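# Move orange-labelled carton onto raised block with vacuum arm

## Task

Set the carton bearing the orange label on top of the raised block so no part of it extends beyond the blue tape outline; the remaining two cartons must stay upright on the low platform, each standing on its own (none on top of another) and none overhanging the platform edge. Everything must stay in place without the robot supporting it, and at the end the cup must have released and the tool must be moved away.

## Robot and tools

Robot: one six-joint arm (xArm6 type) carrying a vacuum suction cup instead of fingers. There is a single arm, so every command describes one tool pose. The controlled point is the cup point: the middle of the suction cup's rim when nothing is touching it. The cup opens along the cup point's own +z axis. About 4 cm back from the rim the tool widens, with its body and wrist camera sticking out up to roughly 9 cm sideways, so keep that clearance from cartons and the block.

Frame: all positions and orientations are in the scene frame. Its origin lies on the table surface right under the arm base; +z is up; looking along +x, +y points left. Positions are in metres, orientations are unit quaternions written w first (qw, qx, qy, qz). Velocities in results are m/s and rad/s. The reported cup position can be a little off, more so at long reach.

The row: every motion command uses rows of 8 plain numbers: x, y, z, qw, qx, qy, qz, suction. The first seven are an absolute target pose for the cup point in the scene frame, not an offset. The eighth is the suction command in [-1, 1]: anything above 0.01 switches vacuum on, 0.01 or less switches it off, and it stays at whatever was last sent. To hold an orientation, repeat your chosen quaternion in every row rather than copying the drifting value from the last result.

execute_actions(actions): a list of actions run one after another. Each action is a list of up to 15 rows; each row lasts one control step of 1/30 s, and if fewer than 15 rows are given the last one is repeated to fill the action. An empty list moves nothing and just returns state and images. Any target lying more than 0.6 m from the cup point's current position, measured along any of the cup point's own axes, makes that action refused; if the first action is malformed or fails this test, nothing in the call runs. Each step the commanded pose is clipped to at most 70 mm and 16 degrees away from the measured pose, so a distant target needs several actions; after an action the arm only continues to the last clipped pose. If position and orientation cannot both be met, position wins.

move(target, speed, blocking): target is one 8-number row as above (absolute pose plus suction, suction applied at the start). The cup point follows a straight path from where it is, turning the shorter way. speed is the path's top linear speed in m/s, 0.002 to 0.5 (default 0.25); rotation is capped at twice that value in rad/s. The path takes 0.5 to 10 s and is cut off at 10 s. It does not avoid obstacles, and actual motion can lag, wander or exceed the speed, especially with the arm almost straight. Faster contact and aiming further beyond a surface both mean harder pressing. The result adds a move: line giving how it ended (done = stopped near target; off_target, moving, held, fault, etc.), which limits acted (paced = commanded pose clipped; held = a check blocked some steps, after which motion may jump faster), and the distance left to target. With blocking=false the call returns after 0.5 s while the arm keeps going; then use wait or stop before sending other motion.

wait(seconds): 0 to 10 s, lets the scene run with the last command held; returns early if a running move finishes. stop(): brakes a running move (needs braking room); suction is unaffected. zoom_image(camera, region): camera is cam_head_left, cam_head_right or cam_wrist; region is [x0, y0, x1, y1] in image pixels from the top-left, no larger than 504 by 504. read_manual(section): only "licences", gives URDF licence text. finished_scene(scene): ends the current scene (pass its number) after your last command has been held; irreversible, and it reports success.

Results: the state line shows end_effector_position, end_effector_quat_wxyz and velocities, joint positions and joint torques (drive output including offsets and noise, not a pure contact measure). "Hand target" is the pose the controller is currently driving toward. A "pose unreachable" line means the clearance check altered or blocked the command (the base mount counts as arm). suction_measured shows vacuum: near 0 means no seal, 0.83 or more means a tight seal on an airtight face, in between means leakage. part_present turns 1 at 0.50 and back to 0 below 0.45. Images come from cam_head_left, cam_head_right and cam_wrist, each 504x504; calibration lines give intrinsics and world-to-camera transforms.

Picking and placing: switch suction on and press the 36 mm rim flat onto a smooth face of the carton so it touches all round; avoid edges, seams or holes under the rim. Vacuum shortens the cup, so a held carton rides up to about 12 mm nearer the tool than the cup point suggests, and vacuum alone may lift a resting carton. To release, set the carton down resting on the block, turn suction off, then lift at least 15 mm before assuming it is free. If the cup seals onto the table, turn suction off to free it.

Cautions: approach slowly near contact; do not drive far past surfaces. Contact torque reaching a joint's load limit (waist and shoulder 46.5, elbow and forearm roll 27.9, wrist pitch and wrist roll 18.6 N m) triggers a fault: the joint backs off, pauses 10 s and the rest of the call is dropped. Holding loads heats motors; MOTOR HOT appears from 65 °C and at 80 °C the brakes engage. Loose objects may occasionally be nudged by outside disturbances. Never drop, slam or knock anything, and never let anything leave the table. Joint ranges: waist and forearm roll and wrist roll ±6.283, shoulder -2.059 to 2.094, elbow -3.927 to 0.192, wrist pitch -1.693 to 3.142 rad.

Each tool is called after ">>>" by a JSON object that holds its "op" and its "data".

## Session

>>> {"op": "execute_actions", "data": {"actions": []}}

Scene clock: 0.00 s.
end_effector_position=(+0.3981, -0.0217, +0.3009) suction_measured=0.00 part_present=0 end_effector_quat_wxyz=(-0.001, +0.027, +1.000, +0.002) end_effector_velocity=(+0.000, +0.000, +0.001) end_effector_angular_velocity=(+0.001, -0.001, +0.000)
Joint positions: [-0.001 -0.265 -0.927 -0.001  1.196  2.359]
Joint velocities: [ 0.001 -0.001 -0.001  0.001  0.001 -0.   ]
Joint torques (N m, as the arm reports them, + toward a larger angle): no reading
Hand target: +0.398, -0.022, +0.301; -0.001, +0.027, +1.000, +0.002

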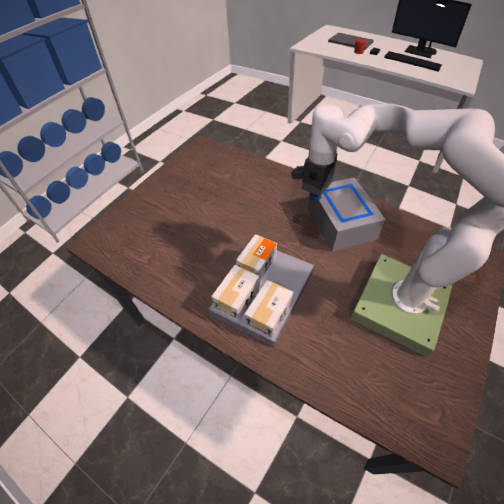

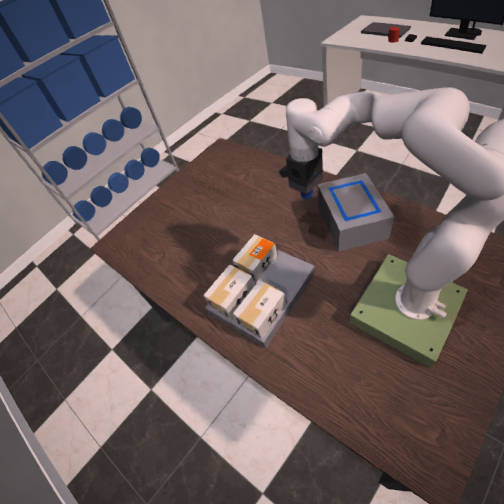

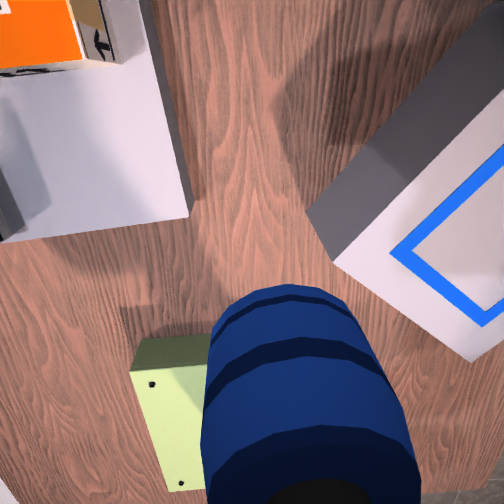

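>>> {"op": "zoom_image", "data": {"camera": "cam_head_left", "region": [190,160,400,360]}}

>>> {"op": "zoom_image", "data": {"camera": "cam_head_right", "region": [190,160,400,360]}}

Region (190, 160, 400, 360) of cam_head_left's 504x504 image, scaled by 2.400, with more detail than that image has; it fills the top 480 rows of this view, and the rest is white.

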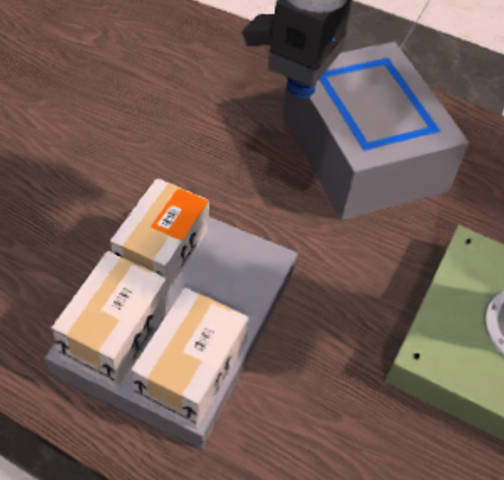

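Region (190, 160, 400, 360) of cam_head_right's 504x504 image, scaled by 2.400, with more detail than that image has; it fills the top 480 rows of this view, and the rest is white.

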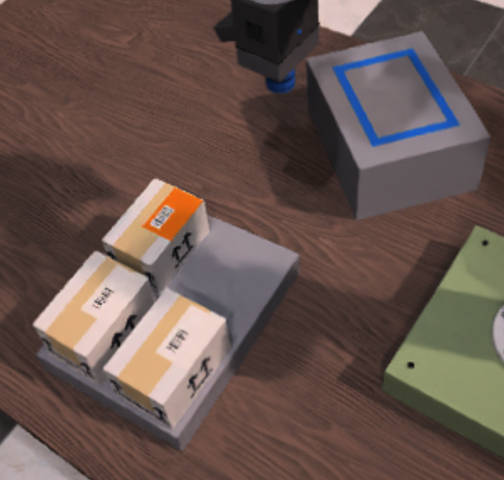

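>>> {"op": "move", "data": {"target": [0.56,0.17,0.3,0,0,1,0,0]}}

Scene clock: 8.33 s.
end_effector_position=(+0.5603, +0.1692, +0.3002) suction_measured=0.00 part_present=0 end_effector_quat_wxyz=(+0.001, +0.000, +1.000, -0.001) end_effector_velocity=(+0.000, +0.002, -0.002) end_effector_angular_velocity=(-0.002, +0.007, +0.002)
Joint positions: [ 0.347  0.398 -1.719 -0.005  1.323  2.655]
Joint velocities: [ 0.003  0.011 -0.013  0.     0.008  0.001]
Joint torques (N m, as the arm reports them, + toward a larger angle): [  1.61 -26.73 -13.49  -0.04  -1.22   0.28]
Hand target: +0.560, +0.170, +0.300; +0.000, +0.000, +1.000, -0.001
Off the commanded pose: 0.001 m, 0 deg.
move: done
camera_calibration (this result's frames):
cam_wrist: T_world_to_cam=[[-0.0377865, -0.997456, 0.0604378, 0.179622], [-0.886982, 0.0613351, 0.457713, 0.371377], [-0.460255, -0.0363119, -0.887044, 0.609884], [0, 0, 0, 1]] pos_world=[0.616894, 0.178533, 0.360154]

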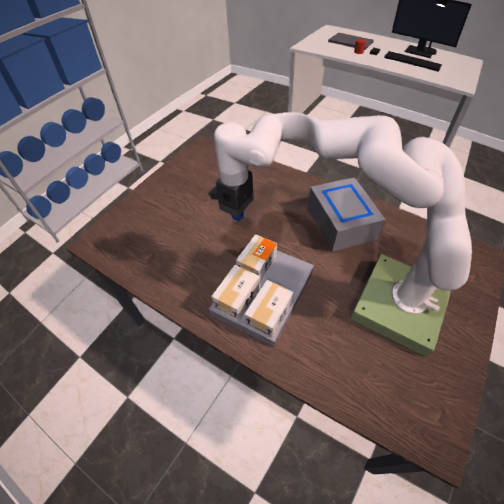

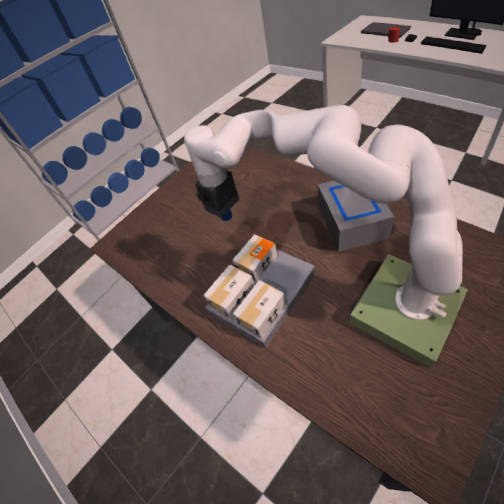

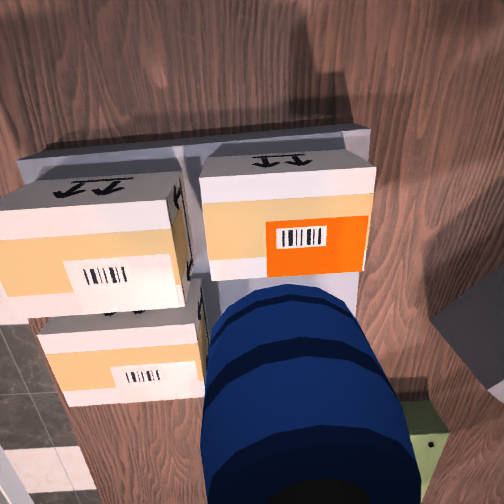

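>>> {"op": "move", "data": {"target": [0.514,0.136,0.16,0,0,1,0,0]}}

>>> {"op": "move", "data": {"target": [0.514,0.136,0.12,0,0,1,0,1], "speed": 0.04}}

Scene clock: 16.53 s.
end_effector_position=(+0.5143, +0.1364, +0.1611) suction_measured=0.00 part_present=0 end_effector_quat_wxyz=(+0.001, -0.000, +1.000, +0.000) end_effector_velocity=(-0.005, -0.002, -0.008) end_effector_angular_velocity=(-0.004, +0.014, +0.000)
Joint positions: [ 0.311  0.332 -1.212 -0.004  0.881  2.619]
Joint velocities: [-0.     0.006  0.014  0.    -0.006 -0.   ]
Joint torques (N m, as the arm reports them, + toward a larger angle): [  1.84 -24.47 -12.87  -0.36  -1.28   0.09]
Hand target: +0.514, +0.136, +0.160; -0.000, -0.000, +1.000, +0.000
Off the commanded pose: 0.001 m, 0 deg.
move: done
camera_calibration (this result's frames):
cam_wrist: T_world_to_cam=[[-0.0366766, -0.997611, 0.058534, 0.15329], [-0.887223, 0.0594613, 0.457494, 0.3967], [-0.459881, -0.0351534, -0.887284, 0.463774], [0, 0, 0, 1]] pos_world=[0.570864, 0.145639, 0.221039]

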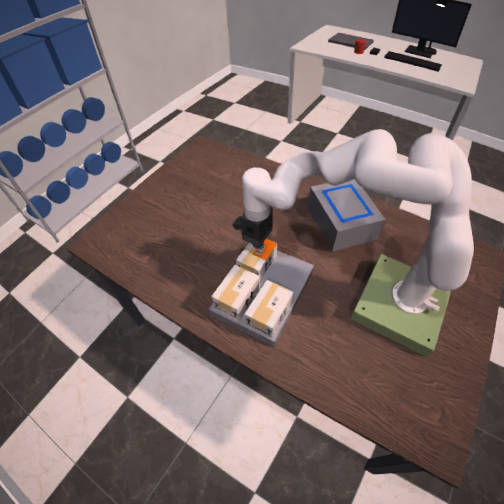

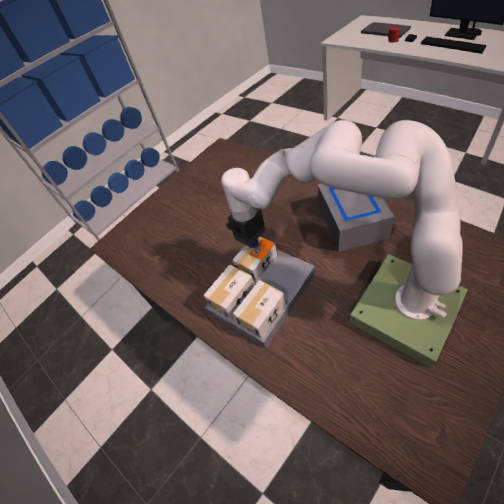

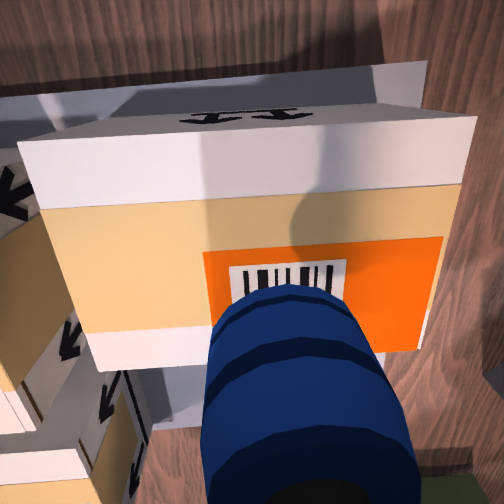

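Scene clock: 18.03 s.
end_effector_position=(+0.5139, +0.1360, +0.1200) suction_measured=1.00 part_present=1 end_effector_quat_wxyz=(-0.000, -0.000, +1.000, +0.000) end_effector_velocity=(-0.001, -0.000, -0.001) end_effector_angular_velocity=(+0.000, +0.002, -0.001)
Joint positions: [ 0.31   0.402 -1.182 -0.005  0.783  2.62 ]
Joint velocities: [-0.     0.001  0.001  0.001 -0.    -0.   ]
Joint torques (N m, as the arm reports them, + toward a larger angle): [  2.1  -27.56 -13.66  -0.14  -1.64   0.25]
Hand target: +0.514, +0.136, +0.120; -0.000, -0.000, +1.000, +0.000
Off the commanded pose: 0.000 m, 0 deg.
move: done
camera_calibration (this result's frames):
cam_wrist: T_world_to_cam=[[-0.0370697, -0.997545, 0.0594114, 0.155391], [-0.886304, 0.0602826, 0.459164, 0.414326], [-0.461618, -0.0356355, -0.886363, 0.427929], [0, 0, 0, 1]] pos_world=[0.570519, 0.145282, 0.179825]

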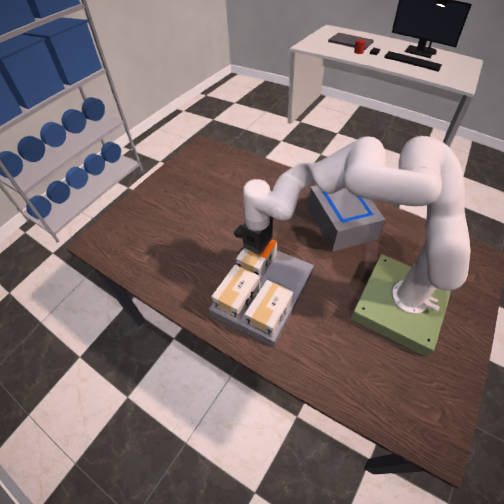

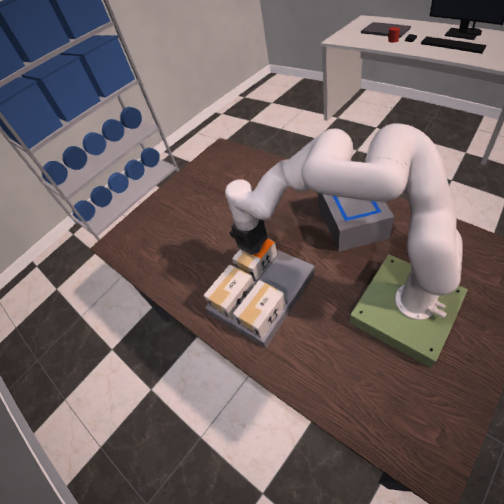

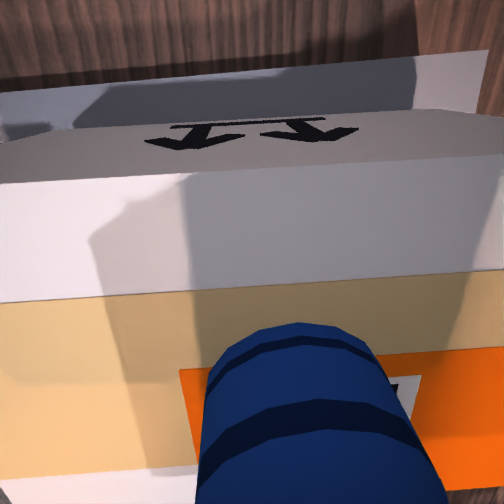

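>>> {"op": "move", "data": {"target": [0.5,0.125,0.29,0,0,1,0,1], "speed": 0.2}}

>>> {"op": "move", "data": {"target": [0.334,-0.247,0.29,0,-0.399,0.917,0,1]}}

>>> {"op": "move", "data": {"target": [0.334,-0.247,0.235,0,-0.399,0.917,0,1], "speed": 0.08}}

>>> {"op": "zoom_image", "data": {"camera": "cam_head_right", "region": [290,130,430,270]}}

Scene clock: 29.20 s.
end_effector_position=(+0.4999, +0.1249, +0.2891) suction_measured=1.00 part_present=1 end_effector_quat_wxyz=(-0.001, +0.000, +1.000, -0.000) end_effector_velocity=(+0.004, +0.001, +0.010) end_effector_angular_velocity=(+0.005, -0.019, +0.001)
Joint positions: [ 0.298  0.144 -1.343 -0.004  1.203  2.606]
Joint velocities: [ 0.001 -0.008 -0.013  0.     0.001 -0.   ]
Joint torques (N m, as the arm reports them, + toward a larger angle): [  1.75 -24.5  -15.22  -0.05  -1.49   0.22]
Hand target: +0.500, +0.125, +0.290; +0.000, +0.000, +1.000, -0.000
Off the commanded pose: 0.001 m, 0 deg.
move: done
camera_calibration (this result's frames):
cam_wrist: T_world_to_cam=[[-0.0374887, -0.997486, 0.0601381, 0.133782], [-0.885608, 0.0610416, 0.460405, 0.324199], [-0.462918, -0.0359988, -0.88567, 0.57149], [0, 0, 0, 1]] pos_world=[0.556682, 0.134229, 0.348843]

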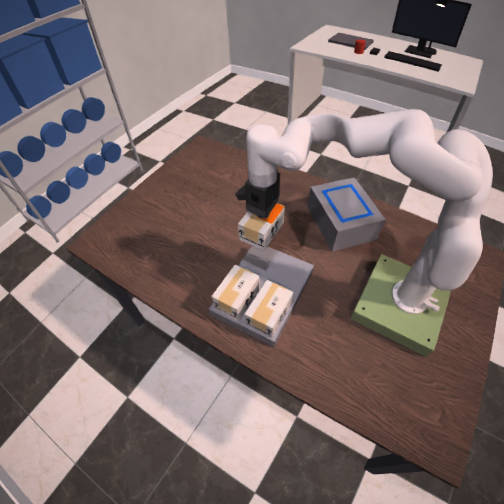

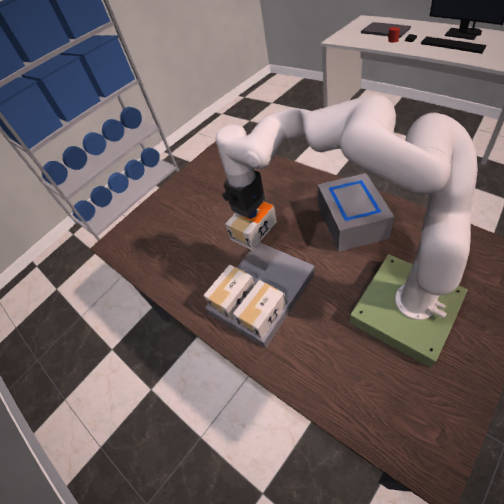

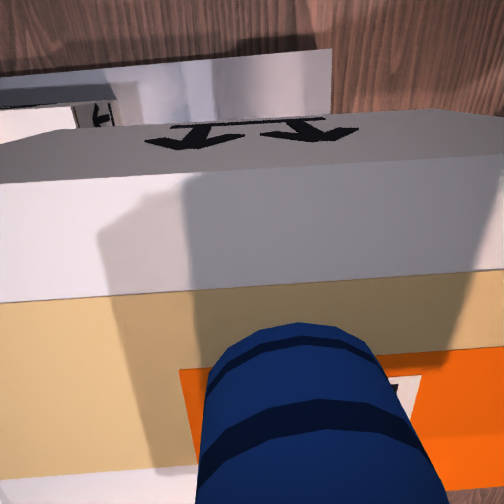

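Scene clock: 31.37 s.
end_effector_position=(+0.3337, -0.2456, +0.2901) suction_measured=1.00 part_present=1 end_effector_quat_wxyz=(+0.000, -0.399, +0.917, +0.002) end_effector_velocity=(-0.001, -0.001, +0.000) end_effector_angular_velocity=(+0.002, -0.000, +0.004)
Joint positions: [-0.581 -0.209 -0.952 -0.002  1.162  0.905]
Joint velocities: [-0.005  0.002 -0.003  0.002  0.002 -0.01 ]
Joint torques (N m, as the arm reports them, + toward a larger angle): [  1.86 -16.52 -15.06  -0.17  -1.59   0.11]
Hand target: +0.333, -0.246, +0.290; +0.001, -0.399, +0.917, +0.002
Off the commanded pose: 0.001 m, 0 deg.
move: done
camera_calibration (this result's frames):
cam_wrist: T_world_to_cam=[[0.704831, -0.707087, 0.0569254, -0.417573], [-0.647996, -0.609117, 0.457251, -0.0438484], [-0.288642, -0.359173, -0.887514, 0.345082], [0, 0, 0, 1]] pos_world=[0.36551, -0.198026, 0.350085]

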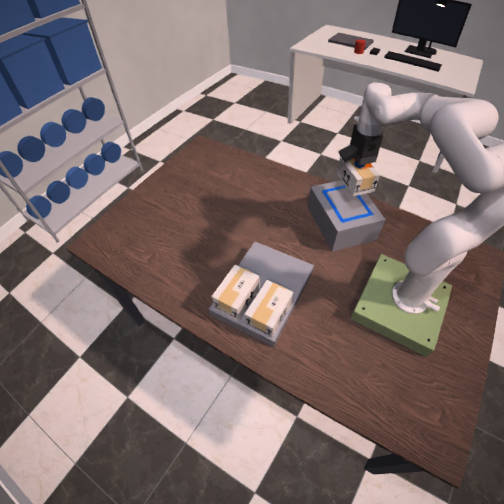

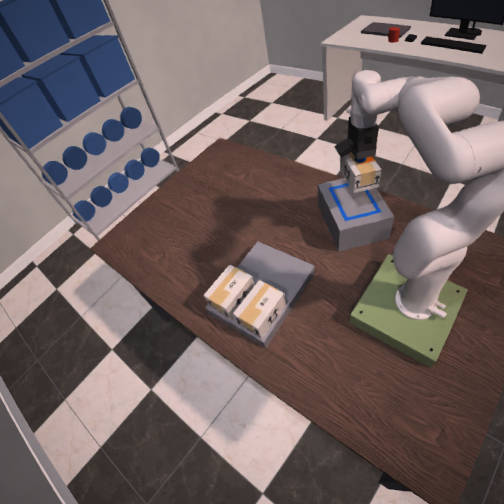

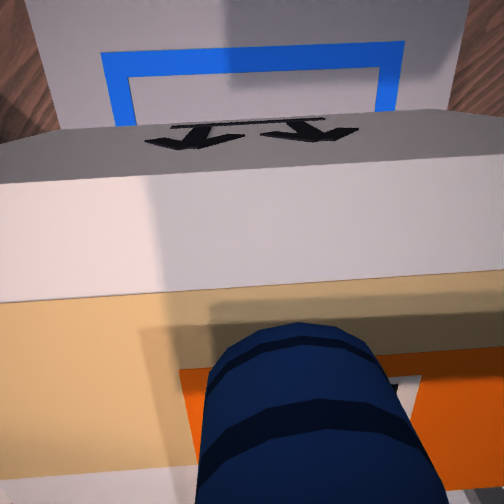

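Scene clock: 32.40 s.
end_effector_position=(+0.3342, -0.2471, +0.2355) suction_measured=1.00 part_present=1 end_effector_quat_wxyz=(+0.000, -0.399, +0.917, -0.000) end_effector_velocity=(+0.000, -0.000, -0.001) end_effector_angular_velocity=(-0.000, -0.001, +0.000)
Joint positions: [-0.583 -0.155 -0.844 -0.005  0.997  0.905]
Joint velocities: [ 0.     0.001  0.002  0.001 -0.004 -0.   ]
Joint torques (N m, as the arm reports them, + toward a larger angle): [  2.03 -17.03 -14.69  -0.13  -1.51   0.12]
Hand target: +0.334, -0.247, +0.235; +0.000, -0.399, +0.917, +0.000
Off the commanded pose: 0.001 m, 0 deg.
move: done
camera_calibration (this result's frames):
cam_wrist: T_world_to_cam=[[0.704632, -0.706993, 0.0604522, -0.416588], [-0.648674, -0.607284, 0.458725, -0.0191632], [-0.287604, -0.362446, -0.88652, 0.294901], [0, 0, 0, 1]] pos_world=[0.365925, -0.199277, 0.29541]

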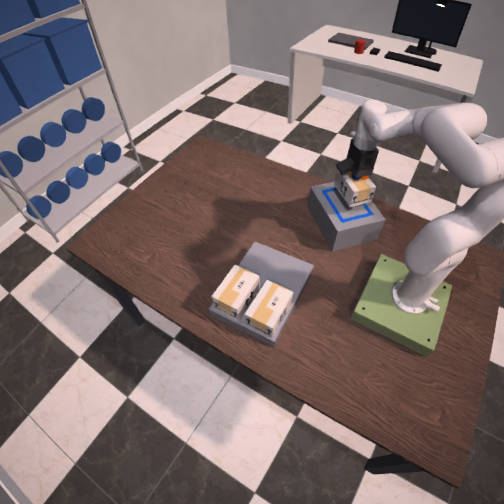

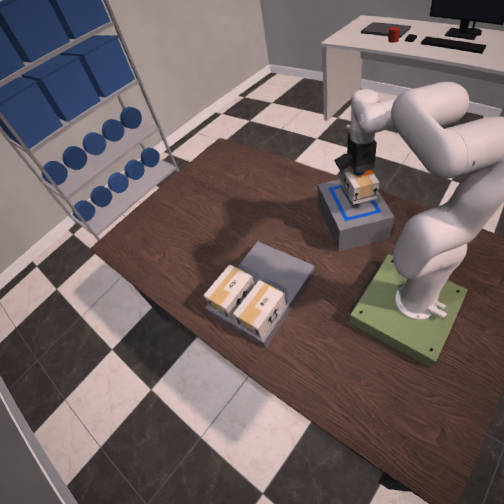

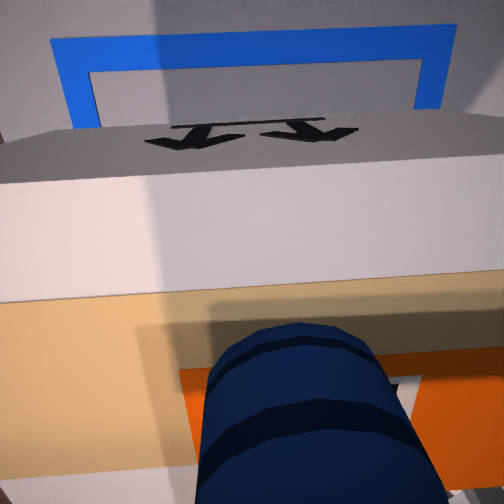

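Region (290, 130, 430, 270) of cam_head_right's 504x504 image, scaled by 3.600, with more detail than that image has.

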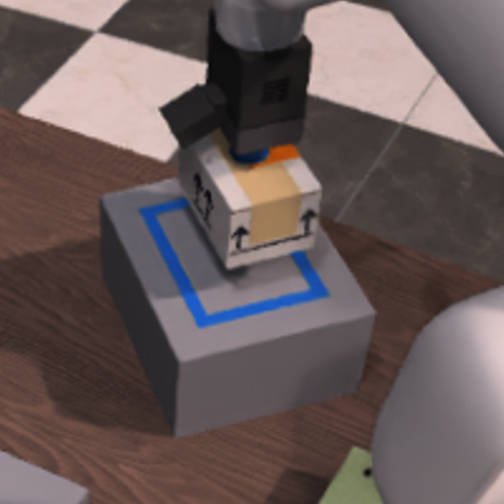

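>>> {"op": "move", "data": {"target": [0.338,-0.243,0.19,0,-0.399,0.917,0,1], "speed": 0.05}}

>>> {"op": "zoom_image", "data": {"camera": "cam_head_right", "region": [290,130,430,270]}}

Scene clock: 38.20 s.
end_effector_position=(+0.3381, -0.2431, +0.1904) suction_measured=1.00 part_present=1 end_effector_quat_wxyz=(+0.000, -0.399, +0.917, -0.000) end_effector_velocity=(+0.001, -0.000, -0.000) end_effector_angular_velocity=(-0.002, -0.002, +0.000)
Joint positions: [-0.57  -0.084 -0.778 -0.006  0.861  0.919]
Joint velocities: [ 0.001  0.001  0.     0.    -0.004  0.   ]
Joint torques (N m, as the arm reports them, + toward a larger angle): [  2.1  -17.84 -14.03  -0.15  -1.5    0.27]
Hand target: +0.338, -0.243, +0.190; +0.000, -0.399, +0.917, +0.000
Off the commanded pose: 0.000 m, 0 deg.
move: done
camera_calibration (this result's frames):
cam_wrist: T_world_to_cam=[[0.704611, -0.707043, 0.0601079, -0.41374], [-0.648562, -0.607325, 0.458828, 0.00648377], [-0.287906, -0.362279, -0.88649, 0.25756], [0, 0, 0, 1]] pos_world=[0.369884, -0.195286, 0.250218]

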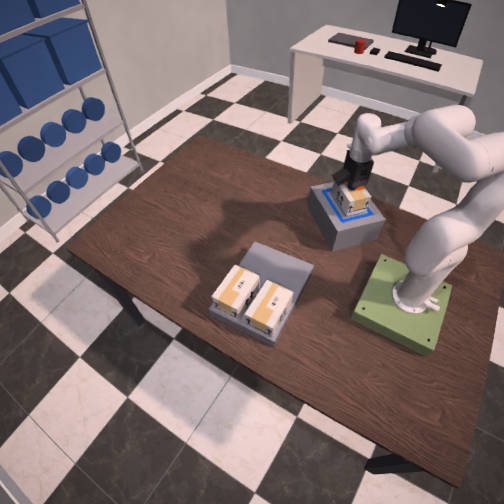

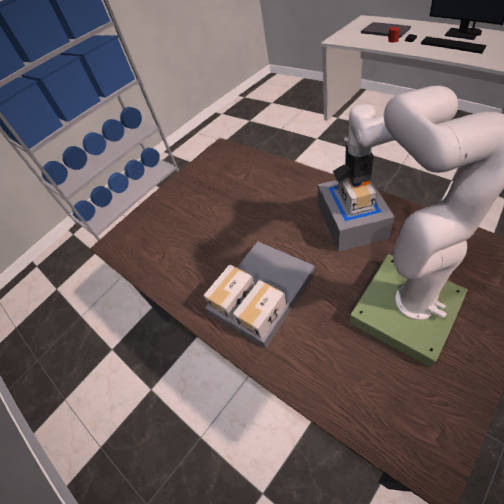

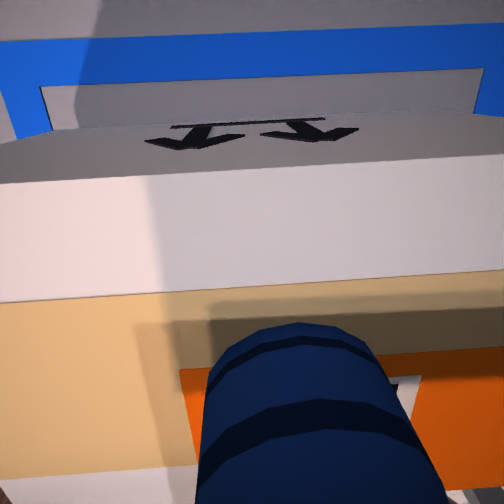

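Region (290, 130, 430, 270) of cam_head_right's 504x504 image, scaled by 3.600, with more detail than that image has.

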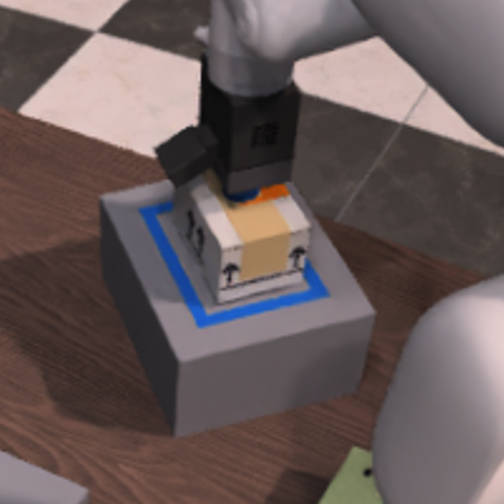

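>>> {"op": "move", "data": {"target": [0.34,-0.241,0.177,0,-0.399,0.917,0,1], "speed": 0.02}}

Scene clock: 39.97 s.
end_effector_position=(+0.3422, -0.2428, +0.1810) suction_measured=1.00 part_present=1 end_effector_quat_wxyz=(+0.002, -0.399, +0.917, -0.004) end_effector_velocity=(-0.001, +0.001, -0.003) end_effector_angular_velocity=(+0.002, +0.002, -0.002)
Joint positions: [-0.564 -0.063 -0.769 -0.006  0.822  0.926]
Joint velocities: [ 0.     0.004  0.004  0.001 -0.005  0.001]
Joint torques (N m, as the arm reports them, + toward a larger angle): [ 2.56 -3.36 -6.12  0.23 -1.81  0.17]
Hand target: +0.340, -0.241, +0.177; +0.000, -0.399, +0.917, +0.000
Off the commanded pose: 0.005 m, 1 deg.
move: off_target
camera_calibration (this result's frames):
cam_wrist: T_world_to_cam=[[0.703942, -0.706912, 0.0688619, -0.417225], [-0.65202, -0.604728, 0.457356, 0.0156643], [-0.281667, -0.366851, -0.886614, 0.247365], [0, 0, 0, 1]] pos_world=[0.37359, -0.194722, 0.240884]

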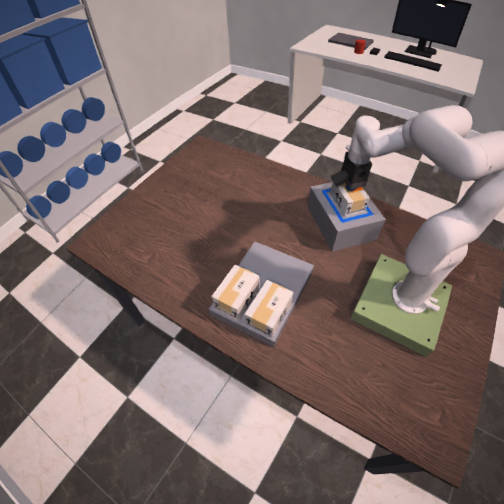

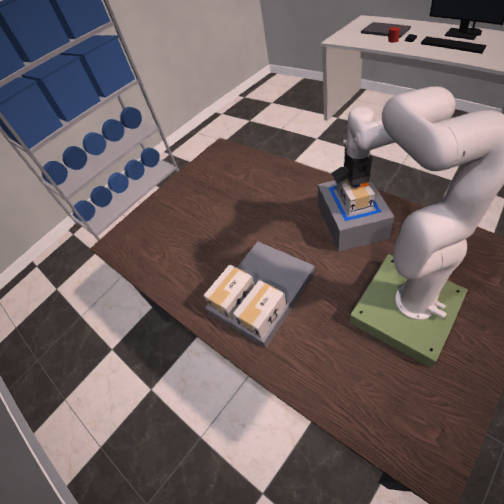

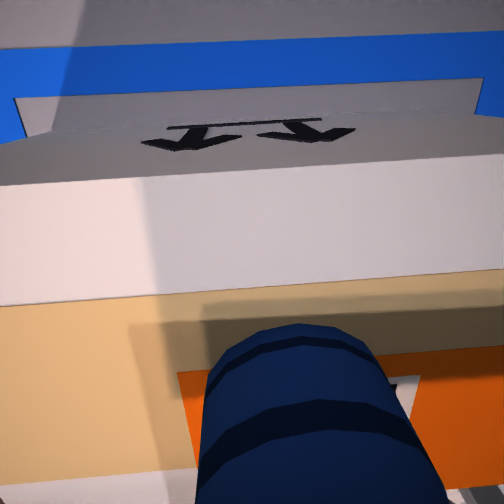

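>>> {"op": "execute_actions", "data": {"actions": [[[0.341,-0.242,0.185,0,-0.399,0.917,0,0]]]}}

>>> {"op": "move", "data": {"target": [0.33,-0.25,0.33,0,-0.399,0.917,0,0]}}

>>> {"op": "zoom_image", "data": {"camera": "cam_head_right", "region": [190,130,430,370]}}

Scene clock: 43.13 s.
end_effector_position=(+0.3406, -0.2415, +0.1840) suction_measured=0.00 part_present=0 end_effector_quat_wxyz=(-0.001, -0.399, +0.917, +0.001) end_effector_velocity=(+0.001, -0.002, +0.004) end_effector_angular_velocity=(-0.005, -0.005, -0.000)
Joint positions: [-0.563 -0.067 -0.777 -0.006  0.846  0.925]
Joint velocities: [-0.002 -0.008 -0.003 -0.002  0.004 -0.   ]
Joint torques (N m, as the arm reports them, + toward a larger angle): [ 1.82 -9.77 -7.12  0.03  0.21  0.15]
Hand target: +0.341, -0.242, +0.185; -0.000, -0.399, +0.917, -0.000
Off the commanded pose: 0.001 m, 0 deg.
camera_calibration (this result's frames):
cam_wrist: T_world_to_cam=[[0.704861, -0.707032, 0.0572441, -0.413541], [-0.647392, -0.608217, 0.459299, 0.0112858], [-0.289922, -0.360801, -0.886435, 0.254265], [0, 0, 0, 1]] pos_world=[0.372512, -0.193784, 0.243879]

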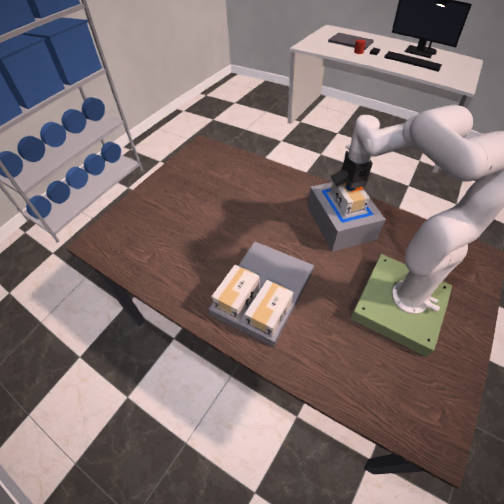

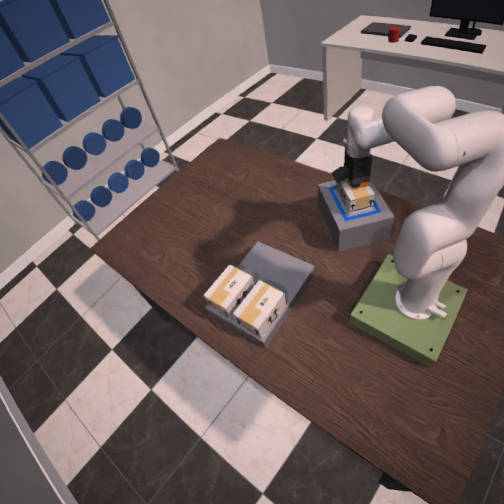

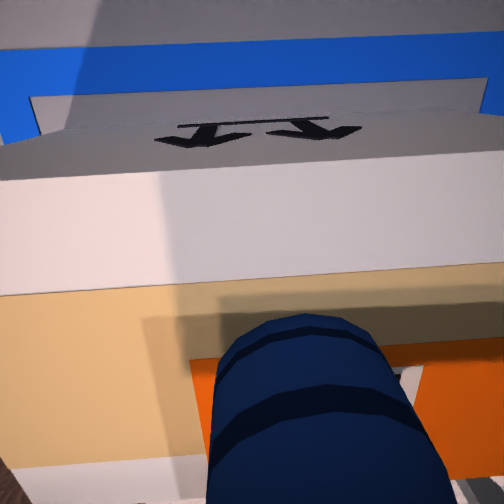

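Scene clock: 44.20 s.
end_effector_position=(+0.3299, -0.2499, +0.3290) suction_measured=0.00 part_present=0 end_effector_quat_wxyz=(-0.001, -0.399, +0.917, +0.001) end_effector_velocity=(+0.002, -0.001, +0.008) end_effector_angular_velocity=(-0.009, -0.013, +0.000)
Joint positions: [-0.593 -0.228 -1.045 -0.005  1.274  0.894]
Joint velocities: [ 0.    -0.007 -0.013  0.     0.005 -0.   ]
Joint torques (N m, as the arm reports them, + toward a larger angle): [  1.72 -14.11 -13.85  -0.15  -1.28   0.27]
Hand target: +0.330, -0.250, +0.330; -0.000, -0.399, +0.917, -0.000
Off the commanded pose: 0.001 m, 0 deg.
move: done
camera_calibration (this result's frames):
cam_wrist: T_world_to_cam=[[0.704368, -0.707505, 0.0574634, -0.420285], [-0.647839, -0.607653, 0.459416, -0.0671311], [-0.290122, -0.360825, -0.88636, 0.376625], [0, 0, 0, 1]] pos_world=[0.361812, -0.202251, 0.388817]

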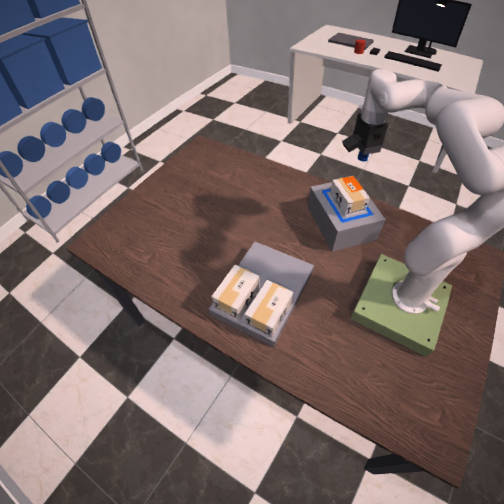

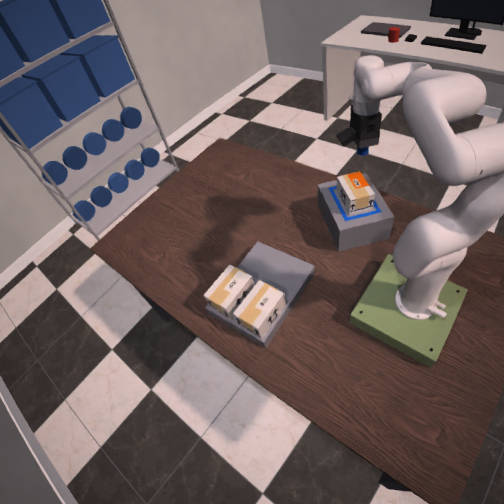

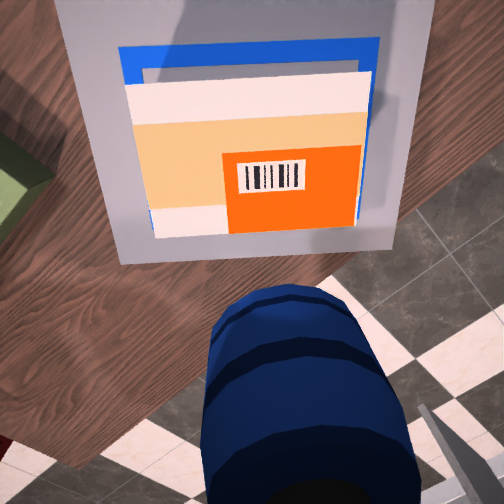

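Region (190, 130, 430, 370) of cam_head_right's 504x504 image, scaled by 2.100, with more detail than that image has.

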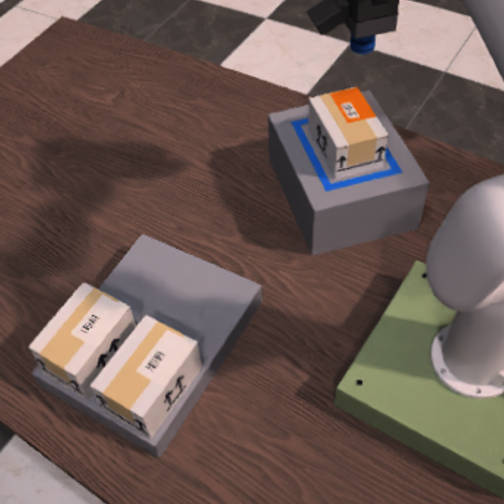

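>>> {"op": "finished_scene", "data": {"scene": 1}}

The scene is finished: the task was done.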